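# Carry tube rack through self-closing doors onto desk

## Task

Move the tube rack from the counter, through the self-closing doors, onto the desk, using one robot or both. At the end the rack must stand upright on the desk with each tube seated all the way down in a hole, and both doors must be closed. The rack or any tube touching the floor means failure. Release the rack and move the robots away afterwards. A robot that tips over or is left leaning means failure.

## Robot and tools

Robots: two identical Hello Robot Stretch 4 units, r1 and r2. Each has an omni-wheel base, a lift on a mast, a forward-extending telescopic arm, a three-joint wrist (yaw, pitch, roll) and a two-finger gripper with bendable steel fingers. The robot is about 1.6 m tall; its base rim lies within 0.23 m of the base origin. Cameras per robot: <r>_head_camera, <r>_head_left_camera, <r>_head_right_camera, <r>_wrist_camera (r1_ or r2_ prefix).

Frames: each robot reports in its own frames. Base frame: origin on the floor below the base centre, x forward, y left, z up. hand_pose is a point between the open fingertips, given in the base frame; with all wrist joints at 0 its axes line up with the base frame, and the printed value may be a little off. Odometry frame = base frame at scene start. Relative placement of the two robots can only be judged from images, lidar_m and wrist_depth_mm.

execute_actions(actions, cameras): actions is a list holding one action or nothing (empty = just report state and images). An action is an object keyed by robot name "r1" and/or "r2". Per robot you give "base" and/or "joints", optionally "pace" and "contact_limits"; or only "end_of_arm": "enable_torque" (re-powers wrist/gripper motors that switched off; they then hold still). Everything in one action starts at once. base takes exactly one relative move from the base's last reported position: translate_m (straight, forward positive, -2 to 2 m), strafe_m (sideways, left positive, -2 to 2 m), or rotate_rad (on the spot, counter-clockwise/left positive, -3.2 to 3.2). joints are absolute targets by name: lift_m 0 to 1.2 m; arm_m 0 to 0.55 m; wrist_yaw_rad -1.134 to 4.276 (0 forward, positive left, 3.14 folded; above 3.4 the arm may block); wrist_pitch_rad -1.117 to 4.259 (0 level, 1.57 pointing down); wrist_roll_rad -1.117 to 4.259 (0 = fingers level, positive turns clockwise seen from behind); gripper_m -0.038 to 0.141 m fingertip gap (below 0 the fingers squeeze each other). Done tolerances: lift/arm ±0.004, yaw/roll ±0.02, pitch ±0.05, gripper ±0.004. Joint targets past range are clipped and reported; any other bad value or unknown key rejects the whole call. pace: "slow", "default", "fast", "max" (base 0.1/0.3/0.4/0.6 m/s, 1/2/3/4 rad/s, reduced when lift is above 0.2, down to 0.3 m/s and 1 rad/s at 1.2). contact_limits: {"arm_m": 0 to 0.75}, default 0.5, how hard the arm may push before stopping. An action runs at most 15 s. Omitted joints/bases may keep pushing toward old targets. cameras: list of names, null/omitted/["all"] = all, [] = none. Images come in the order of the "pictures" line. If a result reports a stop, later calls in the same reply are skipped.

wait(seconds 0 to 10): nothing new commanded; returns state and images. zoom_image(camera, region [x0,y0,x1,y1] pixels, at most 504x504): closer view of that camera's latest full image. read_manual(section "licences"): licence text only. finished_scene(scene 1 or 2): ends the scene permanently and reports success; the next scene's task comes in its result. Call it only when the goal holds and will stay held.

Results: base_status and joint_status tell how each motion ended: done; off_target (stopped short, may still push); contact_stop_at_<key> (blocked; that part goes slack, a slack lift may sink under load, slack wheels may roll); limit_stop_at_<name>; limit_stop_at_tilt (lean over 6 degrees; lift, arm, wheels slack until it rights); limit_stop_at_own_body (self-collision, often when wrist pitch below -0.2 with roll below -0.4 or above 4; move away from the body); torque_fault (wrist/gripper motor overloaded and limp; send enable_torque). on_its_own covers what wasn't commanded; "held at" is a target, not a position. base_odometry counts wheel turns (slip counts as travel); heading -3.142 to 3.142, left positive. If turned_by_wheels and turned_by_imu differ by over ~0.1 rad, the base hit or slipped. base_tilt in degrees (forward/right positive, ~1.5 degree fixed bias). lidar_m: 12 sectors of 30 degrees counter-clockwise from straight ahead (4th left, 7th behind, 10th right), metres; "-" = nothing or closer than 0.25; sees ~0.15 m up to robot height, sees the other robot, misses glass and thin legs. wrist_depth_mm: 7x7 grid from top left, 100-2000 mm, "-" unknown. motor_effort: percent of max, bracket = peak of last action; noisy with fixed bias. Wheel motor positive = turning right.

Gripping: command a gap smaller than the object; lower squeezes harder and pulls it toward the wrist. Gripper reading and "done" don't prove a hold; look for a clear gripper effort change. If fingertips stick on a surface, raise the lift. To unfold at start, send lift_m 0.4 with wrist_yaw_rad 0.

Avoid: any hard press between the robots (ends the run; once bases touch, more driving presses hard); holding over 1 kg with arm_m above 0.2 while driving or turning, especially fast; steady pushes with a high gripper; uneven travel when both carry one load (two robots can differ ~3 cm per metre); dropping, slamming, or letting rack or tubes reach the floor; ending with a robot tilted. Occasionally something may nudge loose objects.

Each tool is called after "Call:" as a command line: name --argument value for each argument, lists and objects as JSON in quotes; but a table of rows of numbers goes row by row, as --pt "numbers of a row", without its own name.

## Session

Call:
execute_actions --actions '[]'

Scene clock: 0.00 s.
r1.base_odometry: x=+0.000 y=+0.000 heading=+0.000 (m, m, rad; r1's odometry frame)
r1.turned_by_wheels: +0.000 (rad since the last result)
r1.turned_by_imu: +0.000 (rad since the last result)
r1.base_tilt: forward=+0.1 right=+0.2 (deg)
r1.lidar_m: 2.43 3.40 2.04 1.10 0.83 0.82 0.87 0.79 0.75 0.82 1.14 2.29
r1.base_status: not commanded
r1.joint_positions: lift_m=+0.194 arm_m=-0.003 wrist_yaw_rad=+3.055 wrist_pitch_rad=+0.006 wrist_roll_rad=+0.000 gripper_m=+0.057
r1.joint_status: not commanded
r1.motor_effort: lift_m=+20 arm_m=+0 wrist_yaw_rad=+1 wrist_pitch_rad=-6 wrist_roll_rad=+1 gripper_m=-3 wheel_0=+0 wheel_1=-1 wheel_2=+0 (%)
r1.hand_pose: x=-0.1115 y=+0.1121 z=+0.3708 quat_wxyz=(+0.043, -0.003, +0.000, +0.999) (m; r1's base frame)
r1.wrist_depth_mm: 135 137 1138 976 878 778 741 / - 138 1118 991 878 778 723 / 108 137 1060 976 891 788 732 / 120 140 1060 960 866 788 723 / 820 1060 1138 960 878 798 732 / 866 1060 208 991 193 788 723 / 854 917 991 143 866 759 732
r2.base_odometry: x=+0.000 y=+0.000 heading=+0.000 (m, m, rad; r2's odometry frame)
r2.turned_by_wheels: +0.000 (rad since the last result)
r2.turned_by_imu: +0.000 (rad since the last result)
r2.base_tilt: forward=-0.2 right=+0.2 (deg)
r2.lidar_m: 0.89 1.02 1.64 2.03 2.68 2.22 2.20 1.30 1.06 1.05 1.12 0.90
r2.base_status: not commanded
r2.joint_positions: lift_m=+0.199 arm_m=+0.001 wrist_yaw_rad=+3.152 wrist_pitch_rad=-0.010 wrist_roll_rad=+0.010 gripper_m=+0.057
r2.joint_status: not commanded
r2.motor_effort: lift_m=+17 arm_m=-1 wrist_yaw_rad=+1 wrist_pitch_rad=-5 wrist_roll_rad=+0 gripper_m=-3 wheel_0=+0 wheel_1=+0 wheel_2=+0 (%)
r2.hand_pose: x=-0.1174 y=+0.0843 z=+0.3805 quat_wxyz=(-0.005, +0.005, +0.005, +1.000) (m; r2's base frame)
r2.wrist_depth_mm: - 133 141 - - - - / - 110 141 - - - - / - 118 143 - - - - / 146 144 293 - - - - / 227 1661 - - - - - / 227 1160 220 1255 198 1281 1281 / 227 809 891 106 946 854 917
pictures: r1_head_camera, r1_head_left_camera, r1_head_right_camera, r1_wrist_camera, r2_head_camera, r2_head_left_camera, r2_head_right_camera, r2_wrist_camera
Images, in order (width x height): r1_head_camera 420x560, r1_head_left_camera 420x672, r1_head_right_camera 420x672, r1_wrist_camera 616x392, r2_head_camera 420x560, r2_head_left_camera 420x672, r2_head_right_camera 420x672, r2_wrist_camera 616x392.

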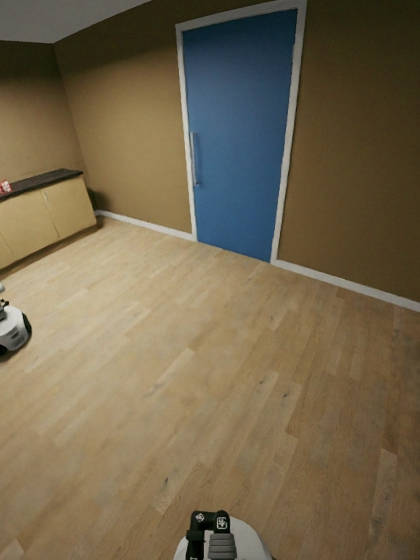

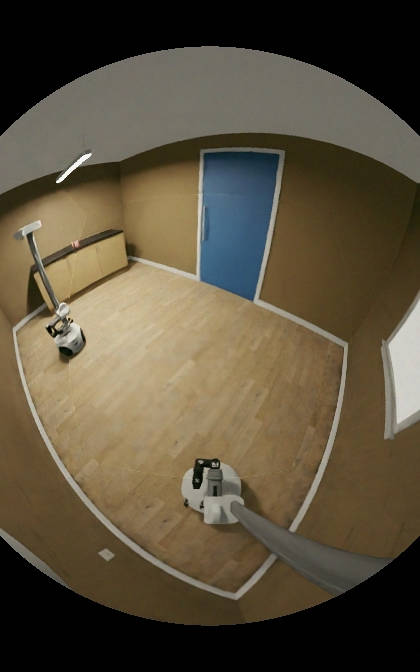

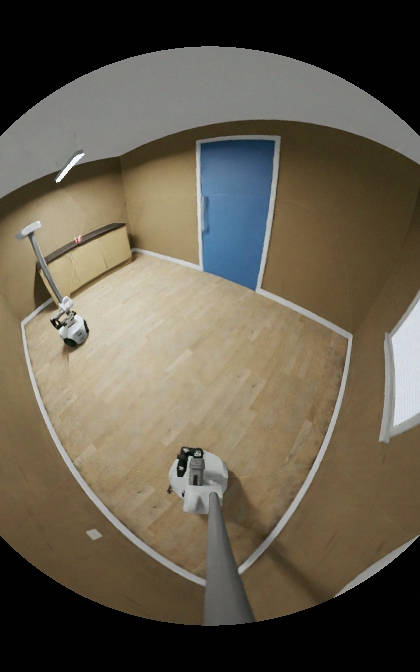

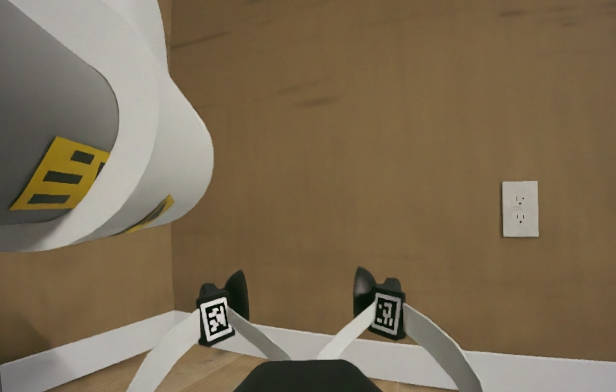

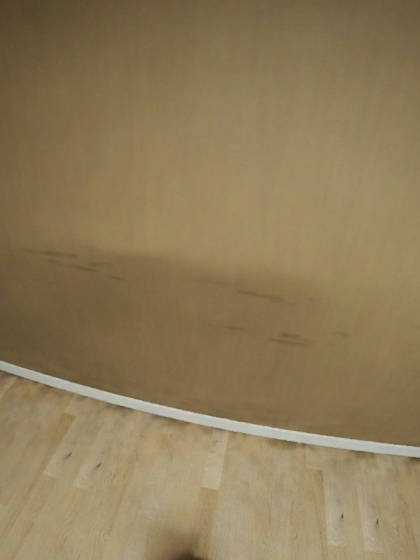

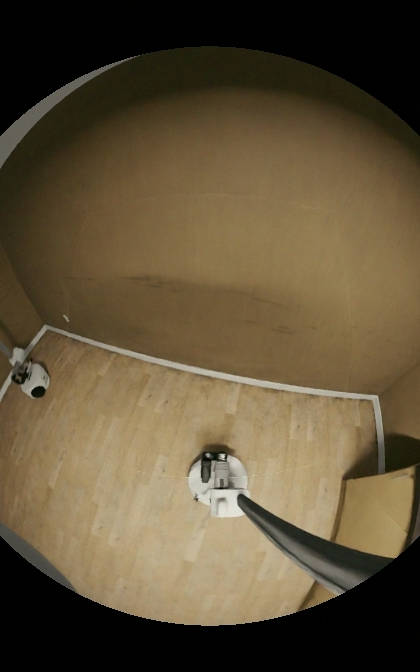

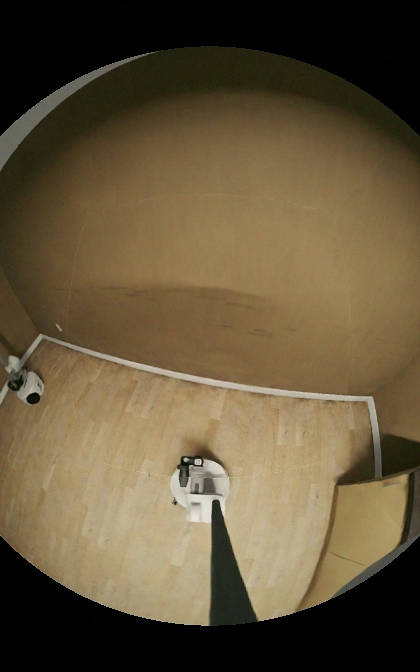

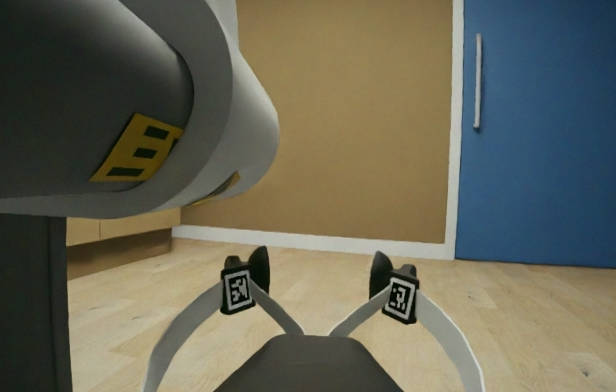

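Call:
zoom_image --camera "r1_head_camera" --region '[150, 0, 330, 280]'

Call:
zoom_image --camera "r1_head_left_camera" --region '[20, 200, 160, 330]'

Region (150, 0, 330, 280) of r1_head_camera's 420x560 image, scaled by 1.800, with more detail than that image has; it fills the left 324 columns of this view, and the rest is white.

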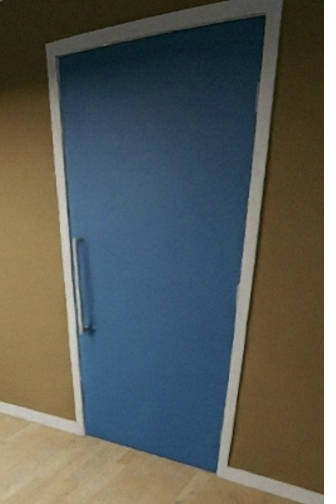

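Region (20, 200, 160, 330) of r1_head_left_camera's 420x672 image, scaled by 3.600, with more detail than that image has; it fills the top 468 rows of this view, and the rest is white.

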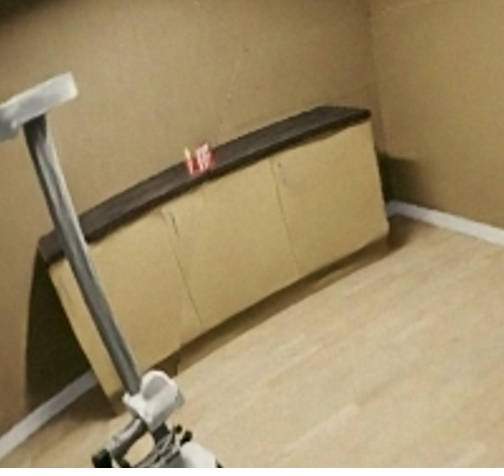

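Call:
execute_actions --actions '[{"r1":{"base":{"rotate_rad":-0.61},"joints":{"lift_m":0.4,"wrist_yaw_rad":0},"pace":"fast"},"r2":{"base":{"rotate_rad":-1.83},"joints":{"lift_m":1.0,"wrist_yaw_rad":0},"pace":"fast"}}]'

Scene clock: 4.03 s.
r1.base_odometry: x=+0.000 y=+0.000 heading=-0.610 (m, m, rad; r1's odometry frame)
r1.turned_by_wheels: -0.610 (rad since the last result)
r1.turned_by_imu: -0.619 (rad since the last result)
r1.base_tilt: forward=+0.1 right=+0.2 (deg)
r1.lidar_m: 2.29 2.38 3.20 2.06 1.25 0.86 0.80 0.85 0.81 0.77 0.80 1.06
r1.base_status: done
r1.joint_positions: lift_m=+0.400 arm_m=-0.003 wrist_yaw_rad=+0.000 wrist_pitch_rad=+0.006 wrist_roll_rad=+0.000 gripper_m=+0.057
r1.joint_status: all done
r1.motor_effort: lift_m=+26(29) arm_m=+0(0) wrist_yaw_rad=-1(6) wrist_pitch_rad=-6(6) wrist_roll_rad=+1(0) gripper_m=-2(1) wheel_0=+1(8) wheel_1=+0(9) wheel_2=+0(10) (%)
r1.hand_pose: x=+0.4569 y=-0.0873 z=+0.5760 quat_wxyz=(+1.000, +0.000, +0.003, +0.000) (m; r1's base frame)
r1.wrist_depth_mm: - - - - - 1255 917 / - - - - - 1281 917 / - - - - - 1281 931 / - - - - - 1366 976 / - - - - - 1366 960 / - - 208 - 194 1336 960 / 1499 1430 1464 143 1397 1160 946
r2.base_odometry: x=+0.000 y=+0.000 heading=-1.830 (m, m, rad; r2's odometry frame)
r2.turned_by_wheels: -1.830 (rad since the last result)
r2.turned_by_imu: -1.845 (rad since the last result)
r2.base_tilt: forward=-0.1 right=+0.2 (deg)
r2.lidar_m: 1.05 1.41 0.99 0.91 0.91 1.24 2.05 3.12 2.36 2.21 1.58 1.13
r2.base_status: done
r2.joint_positions: lift_m=+1.000 arm_m=+0.001 wrist_yaw_rad=+0.000 wrist_pitch_rad=-0.010 wrist_roll_rad=+0.010 gripper_m=+0.057
r2.joint_status: all done
r2.motor_effort: lift_m=+22(24) arm_m=-1(1) wrist_yaw_rad=-1(5) wrist_pitch_rad=-6(4) wrist_roll_rad=+0(0) gripper_m=-2(3) wheel_0=+0(8) wheel_1=+0(10) wheel_2=+0(10) (%)
r2.hand_pose: x=+0.4605 y=-0.0873 z=+1.1808 quat_wxyz=(+1.000, +0.005, -0.005, +0.000) (m; r2's base frame)
r2.wrist_depth_mm: 1366 1397 1397 1430 1464 1464 1464 / 1430 1397 1397 1430 1430 1464 1464 / 1430 1430 1430 1464 1464 1464 1537 / 1397 1430 1464 1464 1464 1499 1430 / 1430 1430 1499 1430 1499 1499 1499 / 1430 1464 220 917 199 960 946 / 1464 1464 1464 106 878 891 891
pictures: r1_head_camera, r1_head_left_camera, r1_head_right_camera, r1_wrist_camera, r2_head_camera, r2_head_left_camera, r2_head_right_camera, r2_wrist_camera
Images, in order (width x height): r1_head_camera 420x560, r1_head_left_camera 420x672, r1_head_right_camera 420x672, r1_wrist_camera 616x392, r2_head_camera 420x560, r2_head_left_camera 420x672, r2_head_right_camera 420x672, r2_wrist_camera 616x392.

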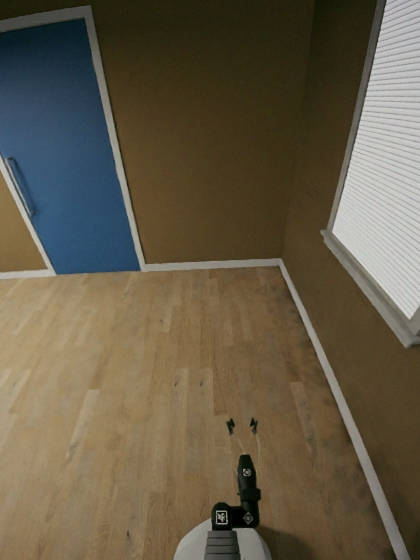

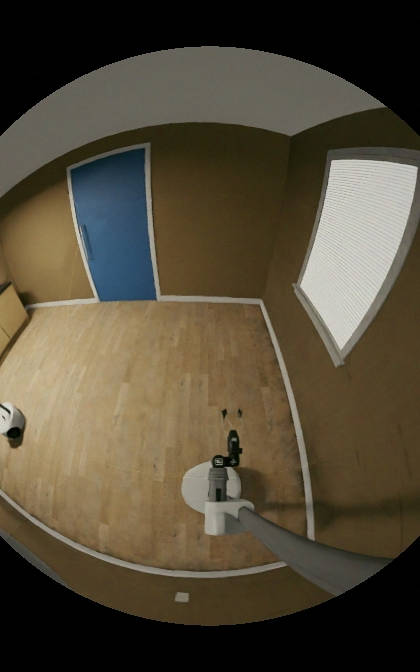

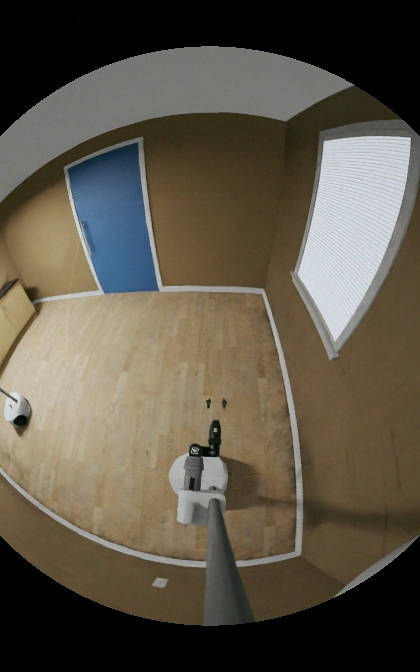

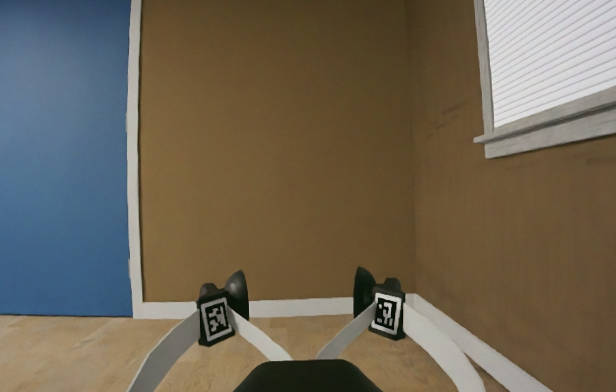

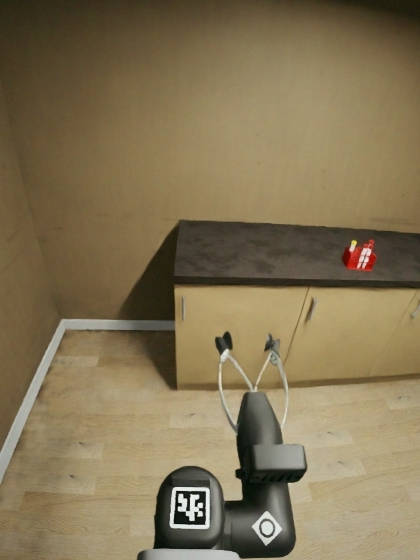

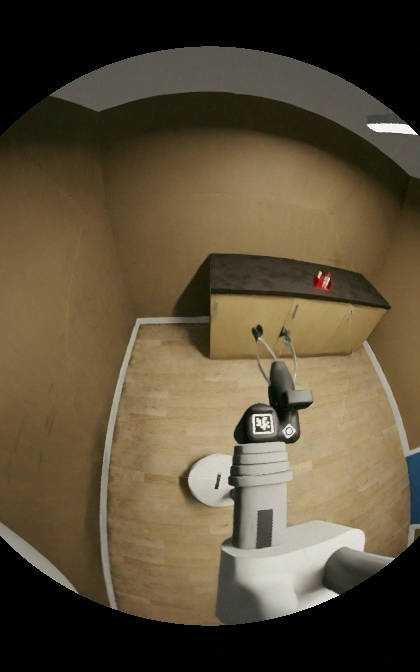

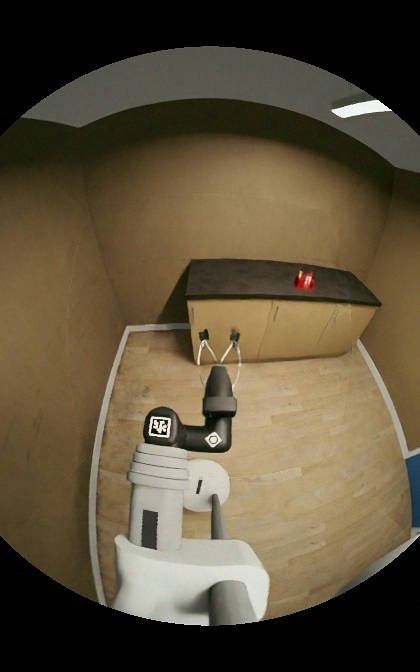

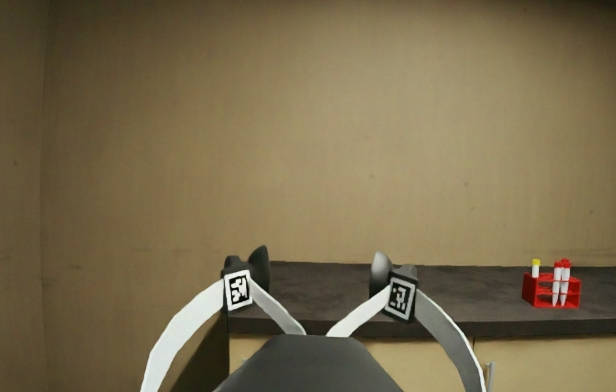

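Call:
execute_actions --actions '[{"r1":{"base":{"translate_m":1.5},"pace":"max"},"r2":{"base":{"strafe_m":-0.62},"joints":{"lift_m":0.95,"gripper_m":0.14},"pace":"max"}}]' --cameras '["r1_head_left_camera","r2_head_camera","r2_wrist_camera"]'

Call:
execute_actions --actions '[{"r1":{"base":{"strafe_m":1.5},"joints":{"lift_m":0.8,"gripper_m":0.1},"pace":"max"},"r2":{"base":{"translate_m":0.45},"joints":{"wrist_pitch_rad":0.4},"pace":"max"}}]' --cameras '["r1_head_camera","r1_wrist_camera","r2_head_camera","r2_wrist_camera"]'

Scene clock: 9.93 s.
r1.base_odometry: x=+1.230 y=-0.859 heading=-0.610 (m, m, rad; r1's odometry frame)
r1.turned_by_wheels: +0.000 (rad since the last result)
r1.turned_by_imu: -0.006 (rad since the last result)
r1.base_tilt: forward=+0.2 right=+0.2 (deg)
r1.lidar_m: 0.78 0.84 1.09 2.82 2.19 2.47 2.31 1.05 0.74 0.69 0.78 0.83
r1.base_status: done
r1.joint_positions: lift_m=+0.400 arm_m=-0.003 wrist_yaw_rad=+0.000 wrist_pitch_rad=+0.006 wrist_roll_rad=+0.000 gripper_m=+0.057
r1.joint_status: not commanded
r1.motor_effort: lift_m=+26(25) arm_m=+0(0) wrist_yaw_rad=+0(1) wrist_pitch_rad=-6(6) wrist_roll_rad=+0(1) gripper_m=-5(3) wheel_0=-2(7) wheel_1=-2(4) wheel_2=+1(13) (%)
r1.hand_pose: x=+0.4569 y=-0.0874 z=+0.5760 quat_wxyz=(+1.000, +0.000, +0.003, +0.000) (m; r1's base frame)
r1.wrist_depth_mm: 564 569 585 585 597 603 609 / 559 569 574 585 597 603 615 / 564 569 574 580 591 609 615 / 559 564 574 585 591 603 603 / 559 569 574 580 591 597 615 / 559 564 208 580 193 603 603 / 559 559 569 143 585 597 609
r2.base_odometry: x=-0.599 y=+0.159 heading=-1.830 (m, m, rad; r2's odometry frame)
r2.turned_by_wheels: +0.000 (rad since the last result)
r2.turned_by_imu: -0.001 (rad since the last result)
r2.base_tilt: forward=-0.1 right=+0.2 (deg)
r2.lidar_m: 1.08 1.11 1.64 1.53 1.57 2.05 3.02 2.17 1.70 1.59 1.61 1.15
r2.base_status: done
r2.joint_positions: lift_m=+0.950 arm_m=+0.001 wrist_yaw_rad=+0.000 wrist_pitch_rad=-0.010 wrist_roll_rad=+0.010 gripper_m=+0.140
r2.joint_status: all done
r2.motor_effort: lift_m=+14(22) arm_m=-1(1) wrist_yaw_rad=+1(0) wrist_pitch_rad=-6(6) wrist_roll_rad=+0(1) gripper_m=+0(6) wheel_0=-3(11) wheel_1=+1(11) wheel_2=+0(1) (%)
r2.hand_pose: x=+0.4605 y=-0.0874 z=+1.1314 quat_wxyz=(+1.000, +0.005, -0.005, +0.000) (m; r2's base frame)
r2.wrist_depth_mm: 1430 1430 1464 1499 1464 1499 1499 / 1430 1430 1464 1464 1499 1537 1499 / 1464 1464 1464 1464 1499 1499 1537 / 1464 1464 1499 1499 1499 1499 1537 / 1430 1229 1308 1182 1430 1499 1537 / 891 878 891 878 904 878 917 / 904 904 904 106 904 917 931
pictures: r1_head_left_camera, r2_head_camera, r2_wrist_camera
Images, in order (width x height): r1_head_left_camera 420x672, r2_head_camera 420x560, r2_wrist_camera 616x392.

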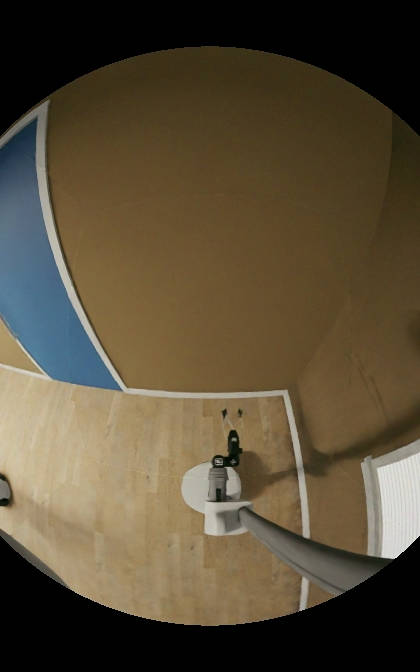

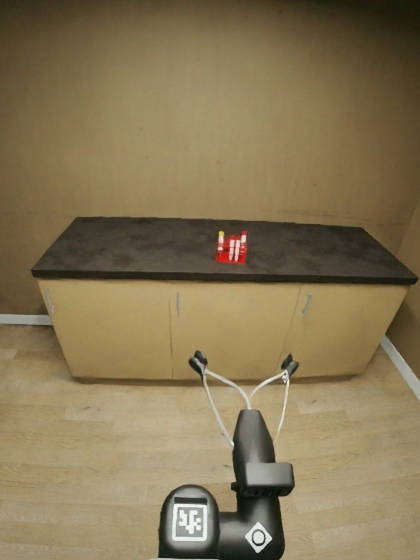

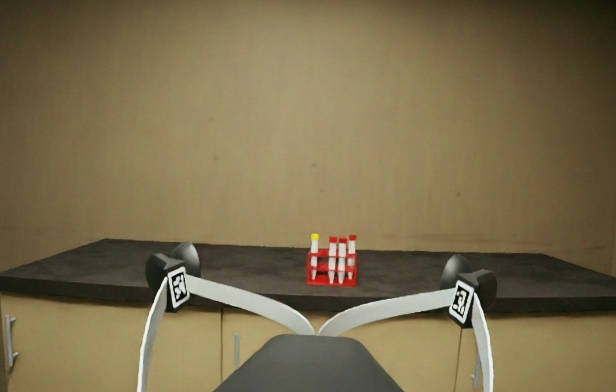

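Scene clock: 14.10 s.
r1.base_odometry: x=+2.089 y=+0.370 heading=-0.610 (m, m, rad; r1's odometry frame)
r1.turned_by_wheels: +0.000 (rad since the last result)
r1.turned_by_imu: +0.001 (rad since the last result)
r1.base_tilt: forward=+0.1 right=+0.2 (deg)
r1.lidar_m: 0.73 0.71 1.03 1.84 1.24 2.52 2.36 2.44 2.33 2.21 1.10 0.80
r1.base_status: done
r1.joint_positions: lift_m=+0.800 arm_m=-0.003 wrist_yaw_rad=+0.000 wrist_pitch_rad=+0.006 wrist_roll_rad=+0.000 gripper_m=+0.100
r1.joint_status: all done
r1.motor_effort: lift_m=+23(29) arm_m=-1(0) wrist_yaw_rad=+0(0) wrist_pitch_rad=-6(7) wrist_roll_rad=+0(1) gripper_m=+2(0) wheel_0=+1(13) wheel_1=+0(11) wheel_2=+0(0) (%)
r1.hand_pose: x=+0.4569 y=-0.0874 z=+0.9763 quat_wxyz=(+1.000, +0.000, +0.003, +0.000) (m; r1's base frame)
r1.wrist_depth_mm: 517 521 525 535 544 564 559 / 517 525 530 535 544 549 559 / 517 521 530 539 539 549 559 / 512 521 530 535 539 549 559 / 517 521 525 535 539 549 559 / 512 521 223 539 197 549 559 / 512 512 525 143 544 544 559
r2.base_odometry: x=-0.715 y=-0.276 heading=-1.830 (m, m, rad; r2's odometry frame)
r2.turned_by_wheels: +0.000 (rad since the last result)
r2.turned_by_imu: -0.002 (rad since the last result)
r2.base_tilt: forward=-0.1 right=+0.2 (deg)
r2.lidar_m: 0.62 0.65 0.89 1.55 1.60 2.06 3.49 1.25 1.40 1.55 0.97 0.68
r2.base_status: done
r2.joint_positions: lift_m=+0.950 arm_m=+0.001 wrist_yaw_rad=+0.000 wrist_pitch_rad=+0.402 wrist_roll_rad=+0.010 gripper_m=+0.140
r2.joint_status: all done
r2.motor_effort: lift_m=+14(14) arm_m=-1(1) wrist_yaw_rad=+0(0) wrist_pitch_rad=-3(4) wrist_roll_rad=+1(1) gripper_m=+1(1) wheel_0=+0(5) wheel_1=+0(5) wheel_2=+1(8) (%)
r2.hand_pose: x=+0.4375 y=-0.0874 z=+1.0157 quat_wxyz=(+0.980, +0.005, +0.199, -0.001) (m; r2's base frame)
r2.wrist_depth_mm: 931 946 946 960 960 976 976 / 991 991 1008 1008 1008 1025 1025 / 778 778 778 715 683 809 842 / 539 544 549 549 549 564 569 / 512 477 480 484 488 480 488 / 559 549 535 535 539 544 564 / 597 603 597 106 603 609 609
pictures: r1_head_camera, r1_wrist_camera, r2_head_camera, r2_wrist_camera
Images, in order (width x height): r1_head_camera 420x560, r1_wrist_camera 616x392, r2_head_camera 420x560, r2_wrist_camera 616x392.

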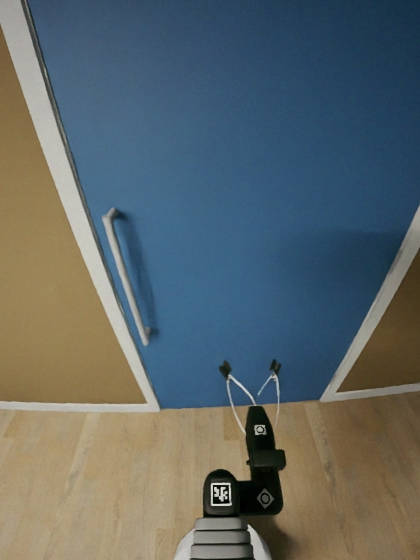

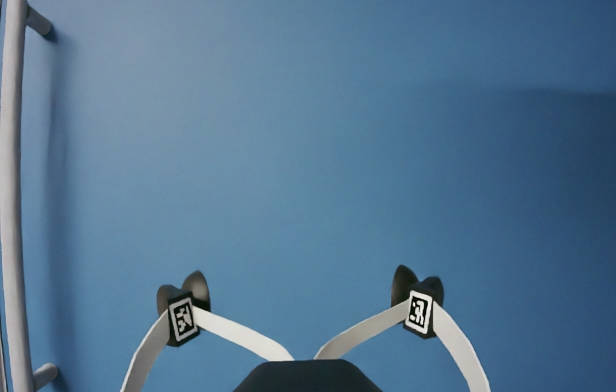

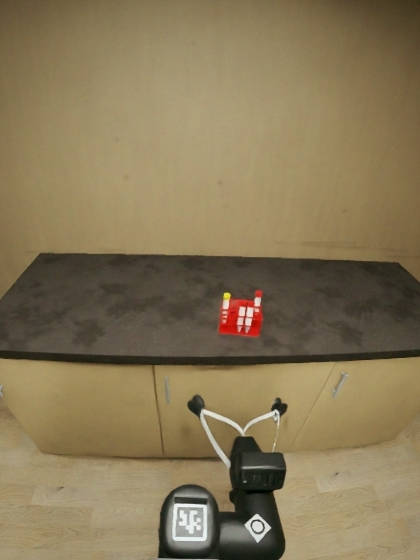

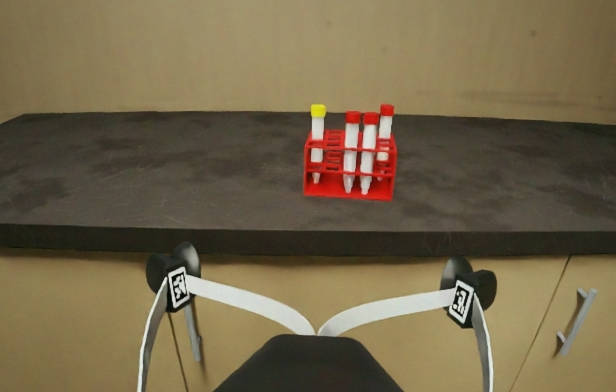

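Call:
zoom_image --camera "r2_wrist_camera" --region '[280, 80, 420, 220]'

Call:
zoom_image --camera "r2_head_camera" --region '[200, 270, 290, 360]'

Region (280, 80, 420, 220) of r2_wrist_camera's 616x392 image, scaled by 3.600.

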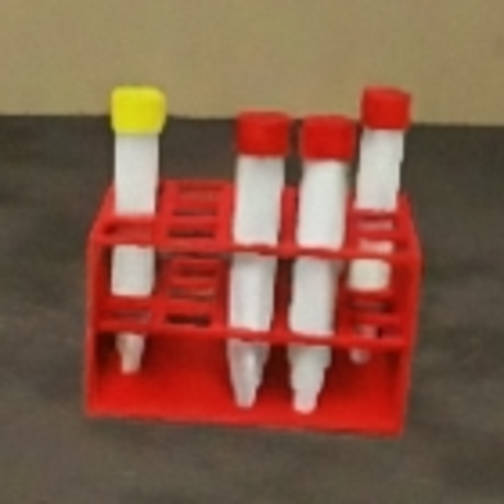

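Region (200, 270, 290, 360) of r2_head_camera's 420x560 image, scaled by 5.600, with more detail than that image has.

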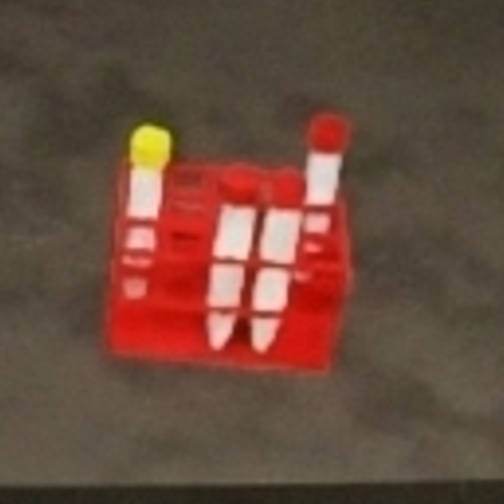

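Call:
execute_actions --actions '[{"r1":{"base":{"rotate_rad":0.06},"pace":"fast"},"r2":{"base":{"rotate_rad":-0.14},"joints":{"wrist_pitch_rad":0.25,"lift_m":0.9},"pace":"fast"}}]' --cameras '[]'

Call:
execute_actions --actions '[{"r1":{"base":{"strafe_m":0.31},"pace":"fast"},"r2":{"base":{"strafe_m":0.05},"joints":{"arm_m":0.15},"pace":"fast"}}]' --cameras '["r1_head_camera","r1_wrist_camera","r2_head_camera","r2_wrist_camera"]'

Scene clock: 16.87 s.
r1.base_odometry: x=+2.089 y=+0.370 heading=-0.550 (m, m, rad; r1's odometry frame)
r1.turned_by_wheels: +0.060 (rad since the last result)
r1.turned_by_imu: +0.060 (rad since the last result)
r1.base_tilt: forward=+0.0 right=+0.2 (deg)
r1.lidar_m: 0.75 0.73 1.14 1.85 1.22 2.47 2.36 2.50 2.25 2.22 1.04 0.77
r1.base_status: done
r1.joint_positions: lift_m=+0.800 arm_m=-0.003 wrist_yaw_rad=+0.000 wrist_pitch_rad=+0.006 wrist_roll_rad=+0.000 gripper_m=+0.100
r1.joint_status: not commanded
r1.motor_effort: lift_m=+22(22) arm_m=+0(0) wrist_yaw_rad=+0(1) wrist_pitch_rad=-7(7) wrist_roll_rad=+1(0) gripper_m=-2(2) wheel_0=+0(5) wheel_1=-2(1) wheel_2=+2(6) (%)
r1.hand_pose: x=+0.4569 y=-0.0874 z=+0.9763 quat_wxyz=(+1.000, +0.000, +0.003, +0.000) (m; r1's base frame)
r1.wrist_depth_mm: 488 530 530 535 530 530 530 / 539 535 535 530 535 530 530 / 530 530 530 535 530 530 530 / 530 525 530 535 530 530 525 / 525 530 535 530 530 530 530 / 525 525 223 530 197 530 525 / 530 525 525 144 525 530 530
r2.base_odometry: x=-0.715 y=-0.276 heading=-1.970 (m, m, rad; r2's odometry frame)
r2.turned_by_wheels: -0.140 (rad since the last result)
r2.turned_by_imu: -0.142 (rad since the last result)
r2.base_tilt: forward=-0.1 right=+0.2 (deg)
r2.lidar_m: 0.62 0.63 0.79 1.56 1.57 1.88 3.46 1.26 1.24 1.57 1.15 0.71
r2.base_status: done
r2.joint_positions: lift_m=+0.900 arm_m=+0.001 wrist_yaw_rad=+0.000 wrist_pitch_rad=+0.253 wrist_roll_rad=+0.010 gripper_m=+0.140
r2.joint_status: all done
r2.motor_effort: lift_m=+14(14) arm_m=-1(1) wrist_yaw_rad=+1(1) wrist_pitch_rad=-6(9) wrist_roll_rad=+1(1) gripper_m=+0(0) wheel_0=+0(1) wheel_1=+1(6) wheel_2=-1(5) (%)
r2.hand_pose: x=+0.4514 y=-0.0874 z=+1.0065 quat_wxyz=(+0.992, +0.005, +0.126, -0.001) (m; r2's base frame)
r2.wrist_depth_mm: 891 931 960 991 1025 1078 1118 / 931 960 1008 1060 1098 1118 1160 / 946 976 1025 1060 1098 1160 1255 / 640 654 603 597 691 707 723 / 439 452 469 488 508 521 549 / 469 477 504 512 535 554 603 / 492 504 530 106 580 609 634
pictures: none
No camera images: the call's "cameras" was empty. Leave "cameras" out to get every camera's image.

Scene clock: 18.90 s.
r1.base_odometry: x=+2.251 y=+0.635 heading=-0.550 (m, m, rad; r1's odometry frame)
r1.turned_by_wheels: +0.000 (rad since the last result)
r1.turned_by_imu: +0.000 (rad since the last result)
r1.base_tilt: forward=+0.0 right=+0.3 (deg)
r1.lidar_m: 0.69 0.81 1.13 1.53 1.02 1.05 2.35 2.49 2.56 2.51 1.08 0.77
r1.base_status: done
r1.joint_positions: lift_m=+0.800 arm_m=-0.003 wrist_yaw_rad=+0.000 wrist_pitch_rad=+0.006 wrist_roll_rad=+0.000 gripper_m=+0.100
r1.joint_status: not commanded
r1.motor_effort: lift_m=+22(23) arm_m=-1(0) wrist_yaw_rad=+0(0) wrist_pitch_rad=-7(6) wrist_roll_rad=+2(0) gripper_m=-1(1) wheel_0=+1(10) wheel_1=+0(10) wheel_2=+1(2) (%)
r1.hand_pose: x=+0.4569 y=-0.0874 z=+0.9763 quat_wxyz=(+1.000, +0.000, +0.003, +0.000) (m; r1's base frame)
r1.wrist_depth_mm: 544 539 539 539 539 539 539 / 544 539 544 539 539 544 535 / 539 539 539 539 539 539 539 / 544 544 544 539 539 535 539 / 544 535 539 535 539 539 539 / 539 535 224 535 198 530 539 / 539 535 525 144 539 539 530
r2.base_odometry: x=-0.669 y=-0.295 heading=-1.970 (m, m, rad; r2's odometry frame)
r2.turned_by_wheels: +0.000 (rad since the last result)
r2.turned_by_imu: -0.001 (rad since the last result)
r2.base_tilt: forward=-0.1 right=+0.2 (deg)
r2.lidar_m: 0.61 0.64 0.78 1.50 1.52 1.83 3.47 3.10 1.03 1.61 1.16 0.70
r2.base_status: done
r2.joint_positions: lift_m=+0.900 arm_m=+0.149 wrist_yaw_rad=+0.000 wrist_pitch_rad=+0.252 wrist_roll_rad=+0.010 gripper_m=+0.140
r2.joint_status: all done
r2.motor_effort: lift_m=+13(14) arm_m=+4(5) wrist_yaw_rad=-1(1) wrist_pitch_rad=-5(7) wrist_roll_rad=-1(1) gripper_m=+0(2) wheel_0=+1(10) wheel_1=-3(10) wheel_2=+0(2) (%)
r2.hand_pose: x=+0.5996 y=-0.0874 z=+1.0066 quat_wxyz=(+0.992, +0.005, +0.126, -0.001) (m; r2's base frame)
r2.wrist_depth_mm: 759 788 831 854 878 917 960 / 798 831 854 878 931 960 1008 / 831 854 891 931 976 1008 1060 / 634 640 654 427 683 707 707 / 436 445 430 410 469 473 469 / 330 322 315 351 340 347 373 / 297 309 320 106 382 402 418
pictures: r1_head_camera, r1_wrist_camera, r2_head_camera, r2_wrist_camera
Images, in order (width x height): r1_head_camera 420x560, r1_wrist_camera 616x392, r2_head_camera 420x560, r2_wrist_camera 616x392.

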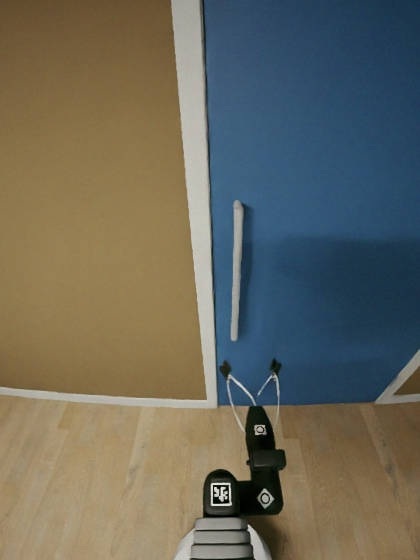

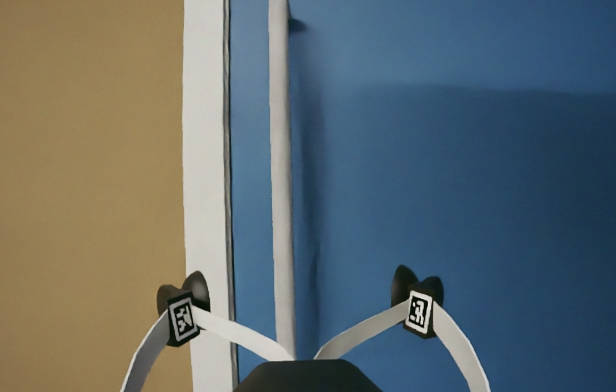

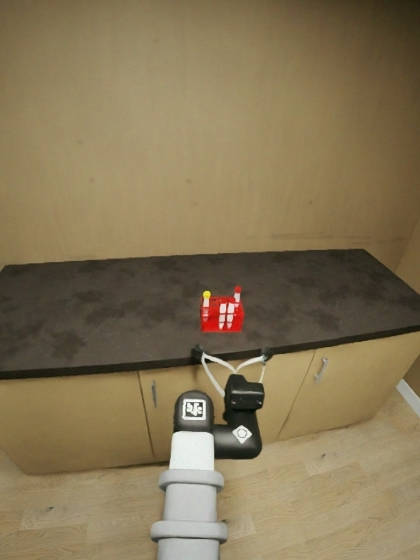

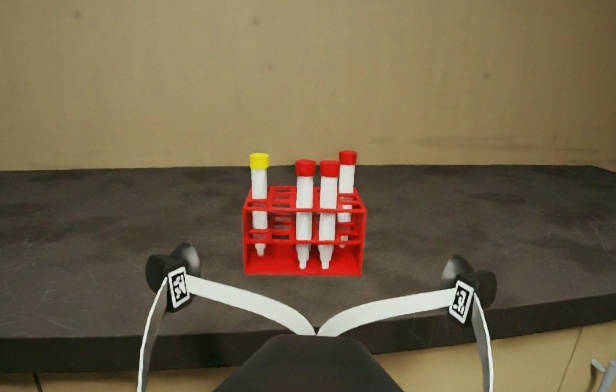

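Call:
execute_actions --actions '[{"r1":{"base":{"strafe_m":0.025},"joints":{"arm_m":0.2}},"r2":{"base":{"strafe_m":0.012},"joints":{"arm_m":0.26,"lift_m":0.88}}}]' --cameras '["r1_head_camera","r1_wrist_camera","r2_head_camera","r2_wrist_camera"]'

Scene clock: 21.13 s.
r1.base_odometry: x=+2.264 y=+0.656 heading=-0.550 (m, m, rad; r1's odometry frame)
r1.turned_by_wheels: +0.000 (rad since the last result)
r1.turned_by_imu: -0.001 (rad since the last result)
r1.base_tilt: forward=+0.1 right=+0.4 (deg)
r1.lidar_m: 0.69 0.79 1.13 1.50 1.01 1.03 2.36 2.46 2.65 2.51 1.08 0.78
r1.base_status: done
r1.joint_positions: lift_m=+0.800 arm_m=+0.199 wrist_yaw_rad=+0.000 wrist_pitch_rad=+0.006 wrist_roll_rad=+0.000 gripper_m=+0.100
r1.joint_status: all done
r1.motor_effort: lift_m=+23(22) arm_m=+7(9) wrist_yaw_rad=+0(1) wrist_pitch_rad=-7(6) wrist_roll_rad=+0(1) gripper_m=+0(0) wheel_0=+1(6) wheel_1=-1(8) wheel_2=+1(1) (%)
r1.hand_pose: x=+0.6581 y=-0.0874 z=+0.9763 quat_wxyz=(+1.000, +0.000, +0.003, +0.000) (m; r1's base frame)
r1.wrist_depth_mm: 340 340 340 338 338 338 338 / 340 340 340 340 338 338 340 / 340 338 338 340 340 338 338 / 340 340 338 340 336 338 340 / 340 338 340 338 338 336 338 / 340 338 223 338 198 338 338 / 338 325 324 144 336 338 336
r2.base_odometry: x=-0.658 y=-0.300 heading=-1.970 (m, m, rad; r2's odometry frame)
r2.turned_by_wheels: +0.000 (rad since the last result)
r2.turned_by_imu: +0.000 (rad since the last result)
r2.base_tilt: forward=-0.1 right=+0.2 (deg)
r2.lidar_m: 0.62 0.63 0.78 1.50 1.48 1.81 3.45 3.03 1.02 1.61 1.14 0.69
r2.base_status: done
r2.joint_positions: lift_m=+0.880 arm_m=+0.259 wrist_yaw_rad=+0.000 wrist_pitch_rad=+0.252 wrist_roll_rad=+0.010 gripper_m=+0.140
r2.joint_status: all done
r2.motor_effort: lift_m=+13(14) arm_m=+4(5) wrist_yaw_rad=-2(1) wrist_pitch_rad=-5(5) wrist_roll_rad=+1(1) gripper_m=+0(1) wheel_0=-2(8) wheel_1=+0(6) wheel_2=+0(1) (%)
r2.hand_pose: x=+0.7095 y=-0.0874 z=+0.9866 quat_wxyz=(+0.992, +0.005, +0.126, -0.001) (m; r2's base frame)
r2.wrist_depth_mm: 676 691 732 759 788 820 854 / 699 723 750 788 820 842 904 / 732 750 788 831 854 891 931 / 569 580 539 330 564 627 640 / 394 402 314 297 368 424 430 / 298 293 286 300 290 290 319 / 248 246 259 106 266 254 262
pictures: r1_head_camera, r1_wrist_camera, r2_head_camera, r2_wrist_camera
Images, in order (width x height): r1_head_camera 420x560, r1_wrist_camera 616x392, r2_head_camera 420x560, r2_wrist_camera 616x392.

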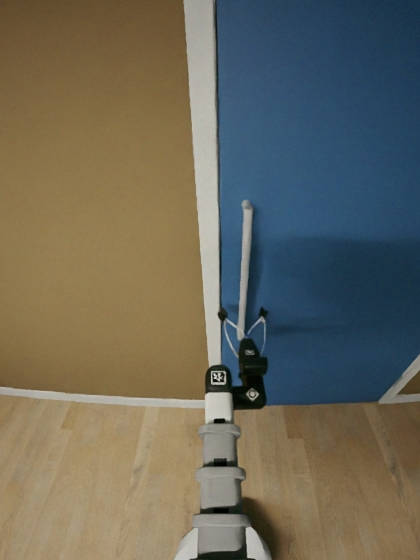

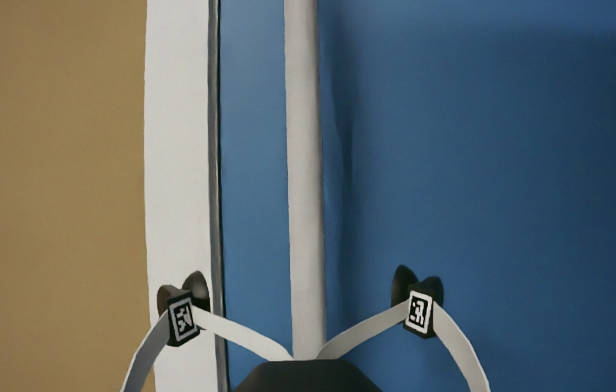

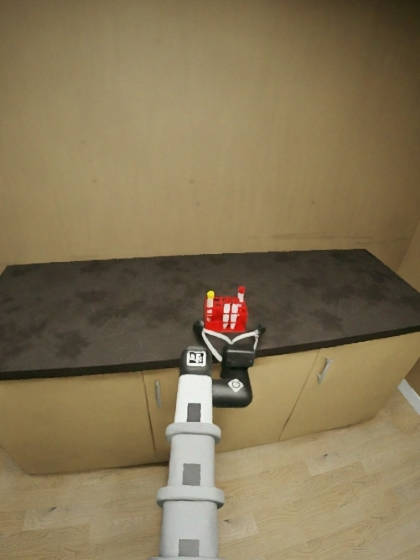

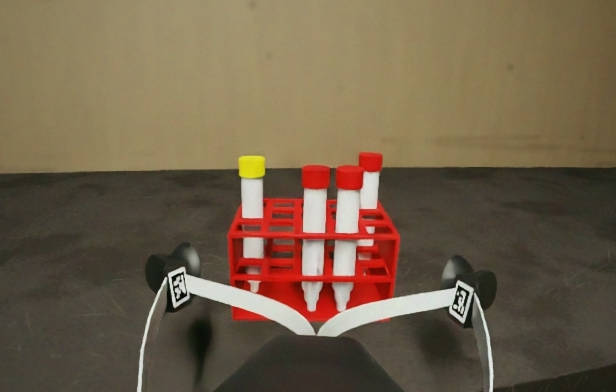

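Call:
execute_actions --actions '[{"r1":{"joints":{"arm_m":0.255}},"r2":{"joints":{"lift_m":0.86}}}]' --cameras '[]'

Call:
execute_actions --actions '[{"r1":{"joints":{"gripper_m":-0.015}},"r2":{"joints":{"arm_m":0.35},"pace":"slow"}}]' --cameras '["r1_head_camera","r1_wrist_camera","r2_head_camera","r2_wrist_camera"]'

Scene clock: 22.87 s.
r1.base_odometry: x=+2.264 y=+0.656 heading=-0.550 (m, m, rad; r1's odometry frame)
r1.turned_by_wheels: +0.000 (rad since the last result)
r1.turned_by_imu: -0.001 (rad since the last result)
r1.base_tilt: forward=+0.2 right=+0.2 (deg)
r1.lidar_m: 0.70 0.80 1.15 1.51 1.00 1.03 2.35 2.50 2.64 2.53 1.08 0.78
r1.base_status: not commanded
r1.joint_positions: lift_m=+0.800 arm_m=+0.254 wrist_yaw_rad=+0.000 wrist_pitch_rad=+0.006 wrist_roll_rad=+0.000 gripper_m=+0.100
r1.joint_status: all done
r1.motor_effort: lift_m=+22(22) arm_m=+8(6) wrist_yaw_rad=-1(1) wrist_pitch_rad=-7(6) wrist_roll_rad=+0(0) gripper_m=+2(1) wheel_0=+1(1) wheel_1=-1(1) wheel_2=+1(1) (%)
r1.hand_pose: x=+0.7131 y=-0.0874 z=+0.9763 quat_wxyz=(+1.000, +0.000, +0.003, +0.000) (m; r1's base frame)
r1.wrist_depth_mm: 283 272 285 219 285 286 283 / 285 270 283 283 285 283 283 / 283 271 285 283 283 283 283 / 285 270 282 285 285 282 283 / 283 271 285 283 283 283 282 / 283 270 224 283 197 283 282 / 283 270 282 144 282 282 282
r2.base_odometry: x=-0.658 y=-0.300 heading=-1.970 (m, m, rad; r2's odometry frame)
r2.turned_by_wheels: +0.000 (rad since the last result)
r2.turned_by_imu: +0.000 (rad since the last result)
r2.base_tilt: forward=-0.2 right=+0.2 (deg)
r2.lidar_m: 0.61 0.63 0.76 1.49 1.50 1.83 3.42 3.02 1.01 1.61 1.14 0.69
r2.base_status: not commanded
r2.joint_positions: lift_m=+0.860 arm_m=+0.259 wrist_yaw_rad=+0.000 wrist_pitch_rad=+0.252 wrist_roll_rad=+0.010 gripper_m=+0.140
r2.joint_status: all done
r2.motor_effort: lift_m=+13(13) arm_m=+5(5) wrist_yaw_rad=+1(2) wrist_pitch_rad=-5(5) wrist_roll_rad=+0(0) gripper_m=+0(1) wheel_0=-2(2) wheel_1=+0(0) wheel_2=+0(1) (%)
r2.hand_pose: x=+0.7095 y=-0.0874 z=+0.9666 quat_wxyz=(+0.992, +0.005, +0.126, -0.001) (m; r2's base frame)
r2.wrist_depth_mm: 676 699 723 759 788 809 842 / 699 723 759 798 820 842 878 / 723 750 768 809 842 891 917 / 512 521 488 279 469 564 580 / 351 362 324 297 336 379 382 / 267 260 255 283 260 258 285 / 223 220 233 106 237 229 236
pictures: none
No camera images: the call's "cameras" was empty. Leave "cameras" out to get every camera's image.

Scene clock: 25.03 s.
r1.base_odometry: x=+2.264 y=+0.656 heading=-0.550 (m, m, rad; r1's odometry frame)
r1.turned_by_wheels: +0.000 (rad since the last result)
r1.turned_by_imu: -0.001 (rad since the last result)
r1.base_tilt: forward=+0.1 right=+0.2 (deg)
r1.lidar_m: 0.69 0.79 1.16 1.49 1.02 1.05 2.37 2.49 2.62 2.50 1.09 0.77
r1.base_status: not commanded
r1.joint_positions: lift_m=+0.800 arm_m=+0.254 wrist_yaw_rad=-0.003 wrist_pitch_rad=+0.006 wrist_roll_rad=+0.000 gripper_m=-0.014
r1.joint_status: all done
r1.motor_effort: lift_m=+23(23) arm_m=+6(7) wrist_yaw_rad=+9(11) wrist_pitch_rad=-6(7) wrist_roll_rad=+1(0) gripper_m=-19(22) wheel_0=-2(2) wheel_1=-1(1) wheel_2=+1(1) (%)
r1.hand_pose: x=+0.7132 y=-0.0884 z=+0.9763 quat_wxyz=(+1.000, +0.000, +0.003, -0.002) (m; r1's base frame)
r1.wrist_depth_mm: 283 271 278 214 278 281 279 / 283 271 277 210 279 279 279 / 282 270 278 208 278 279 279 / 283 271 277 210 279 278 279 / 281 270 277 211 278 278 279 / 281 268 204 204 183 277 279 / 282 268 276 202 276 278 278
r2.base_odometry: x=-0.658 y=-0.300 heading=-1.970 (m, m, rad; r2's odometry frame)
r2.turned_by_wheels: +0.000 (rad since the last result)
r2.turned_by_imu: +0.000 (rad since the last result)
r2.base_tilt: forward=-0.1 right=+0.2 (deg)
r2.lidar_m: 0.61 0.63 0.77 1.49 1.51 1.80 3.43 3.00 1.01 1.62 1.13 0.70
r2.base_status: not commanded
r2.joint_positions: lift_m=+0.860 arm_m=+0.349 wrist_yaw_rad=+0.000 wrist_pitch_rad=+0.252 wrist_roll_rad=+0.010 gripper_m=+0.140
r2.joint_status: all done
r2.motor_effort: lift_m=+13(13) arm_m=+4(5) wrist_yaw_rad=-1(1) wrist_pitch_rad=-5(5) wrist_roll_rad=+0(0) gripper_m=-2(1) wheel_0=-2(2) wheel_1=+0(0) wheel_2=-1(0) (%)
r2.hand_pose: x=+0.7995 y=-0.0874 z=+0.9666 quat_wxyz=(+0.992, +0.005, +0.126, -0.001) (m; r2's base frame)
r2.wrist_depth_mm: 603 627 647 668 699 732 759 / 627 647 676 707 732 759 788 / 647 683 707 741 759 809 831 / 504 521 484 455 241 564 574 / 351 359 225 205 213 379 382 / 266 260 216 206 204 257 285 / 223 219 223 106 228 227 235
pictures: r1_head_camera, r1_wrist_camera, r2_head_camera, r2_wrist_camera
Images, in order (width x height): r1_head_camera 420x560, r1_wrist_camera 616x392, r2_head_camera 420x560, r2_wrist_camera 616x392.

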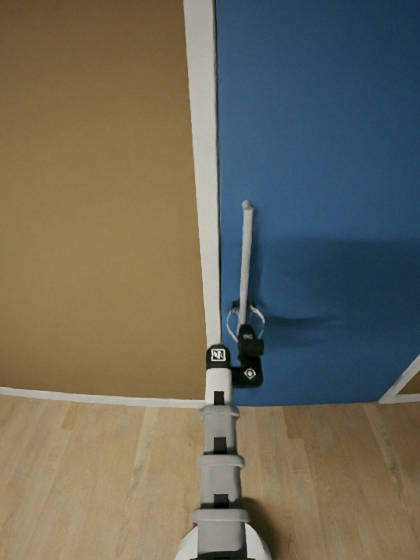

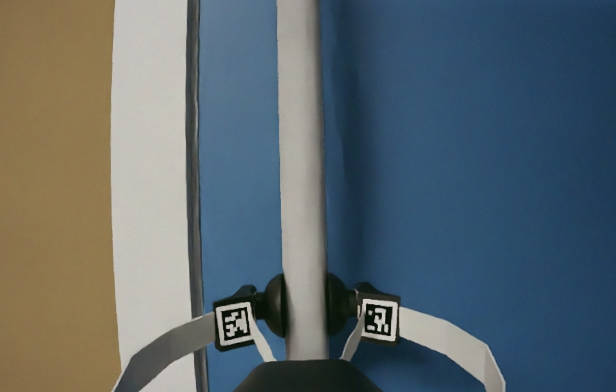

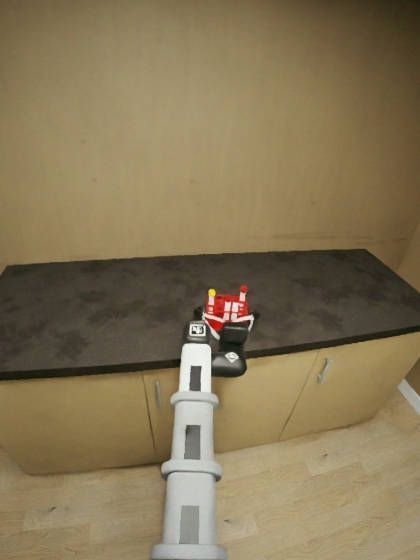

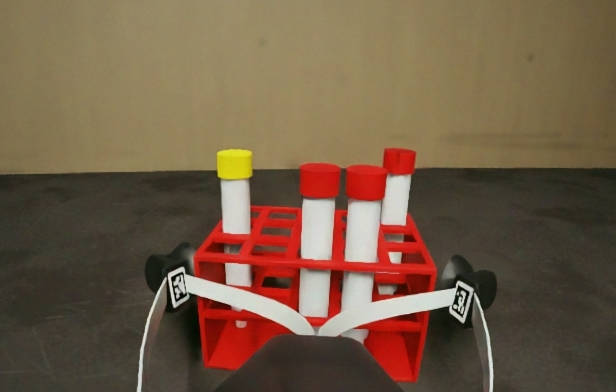

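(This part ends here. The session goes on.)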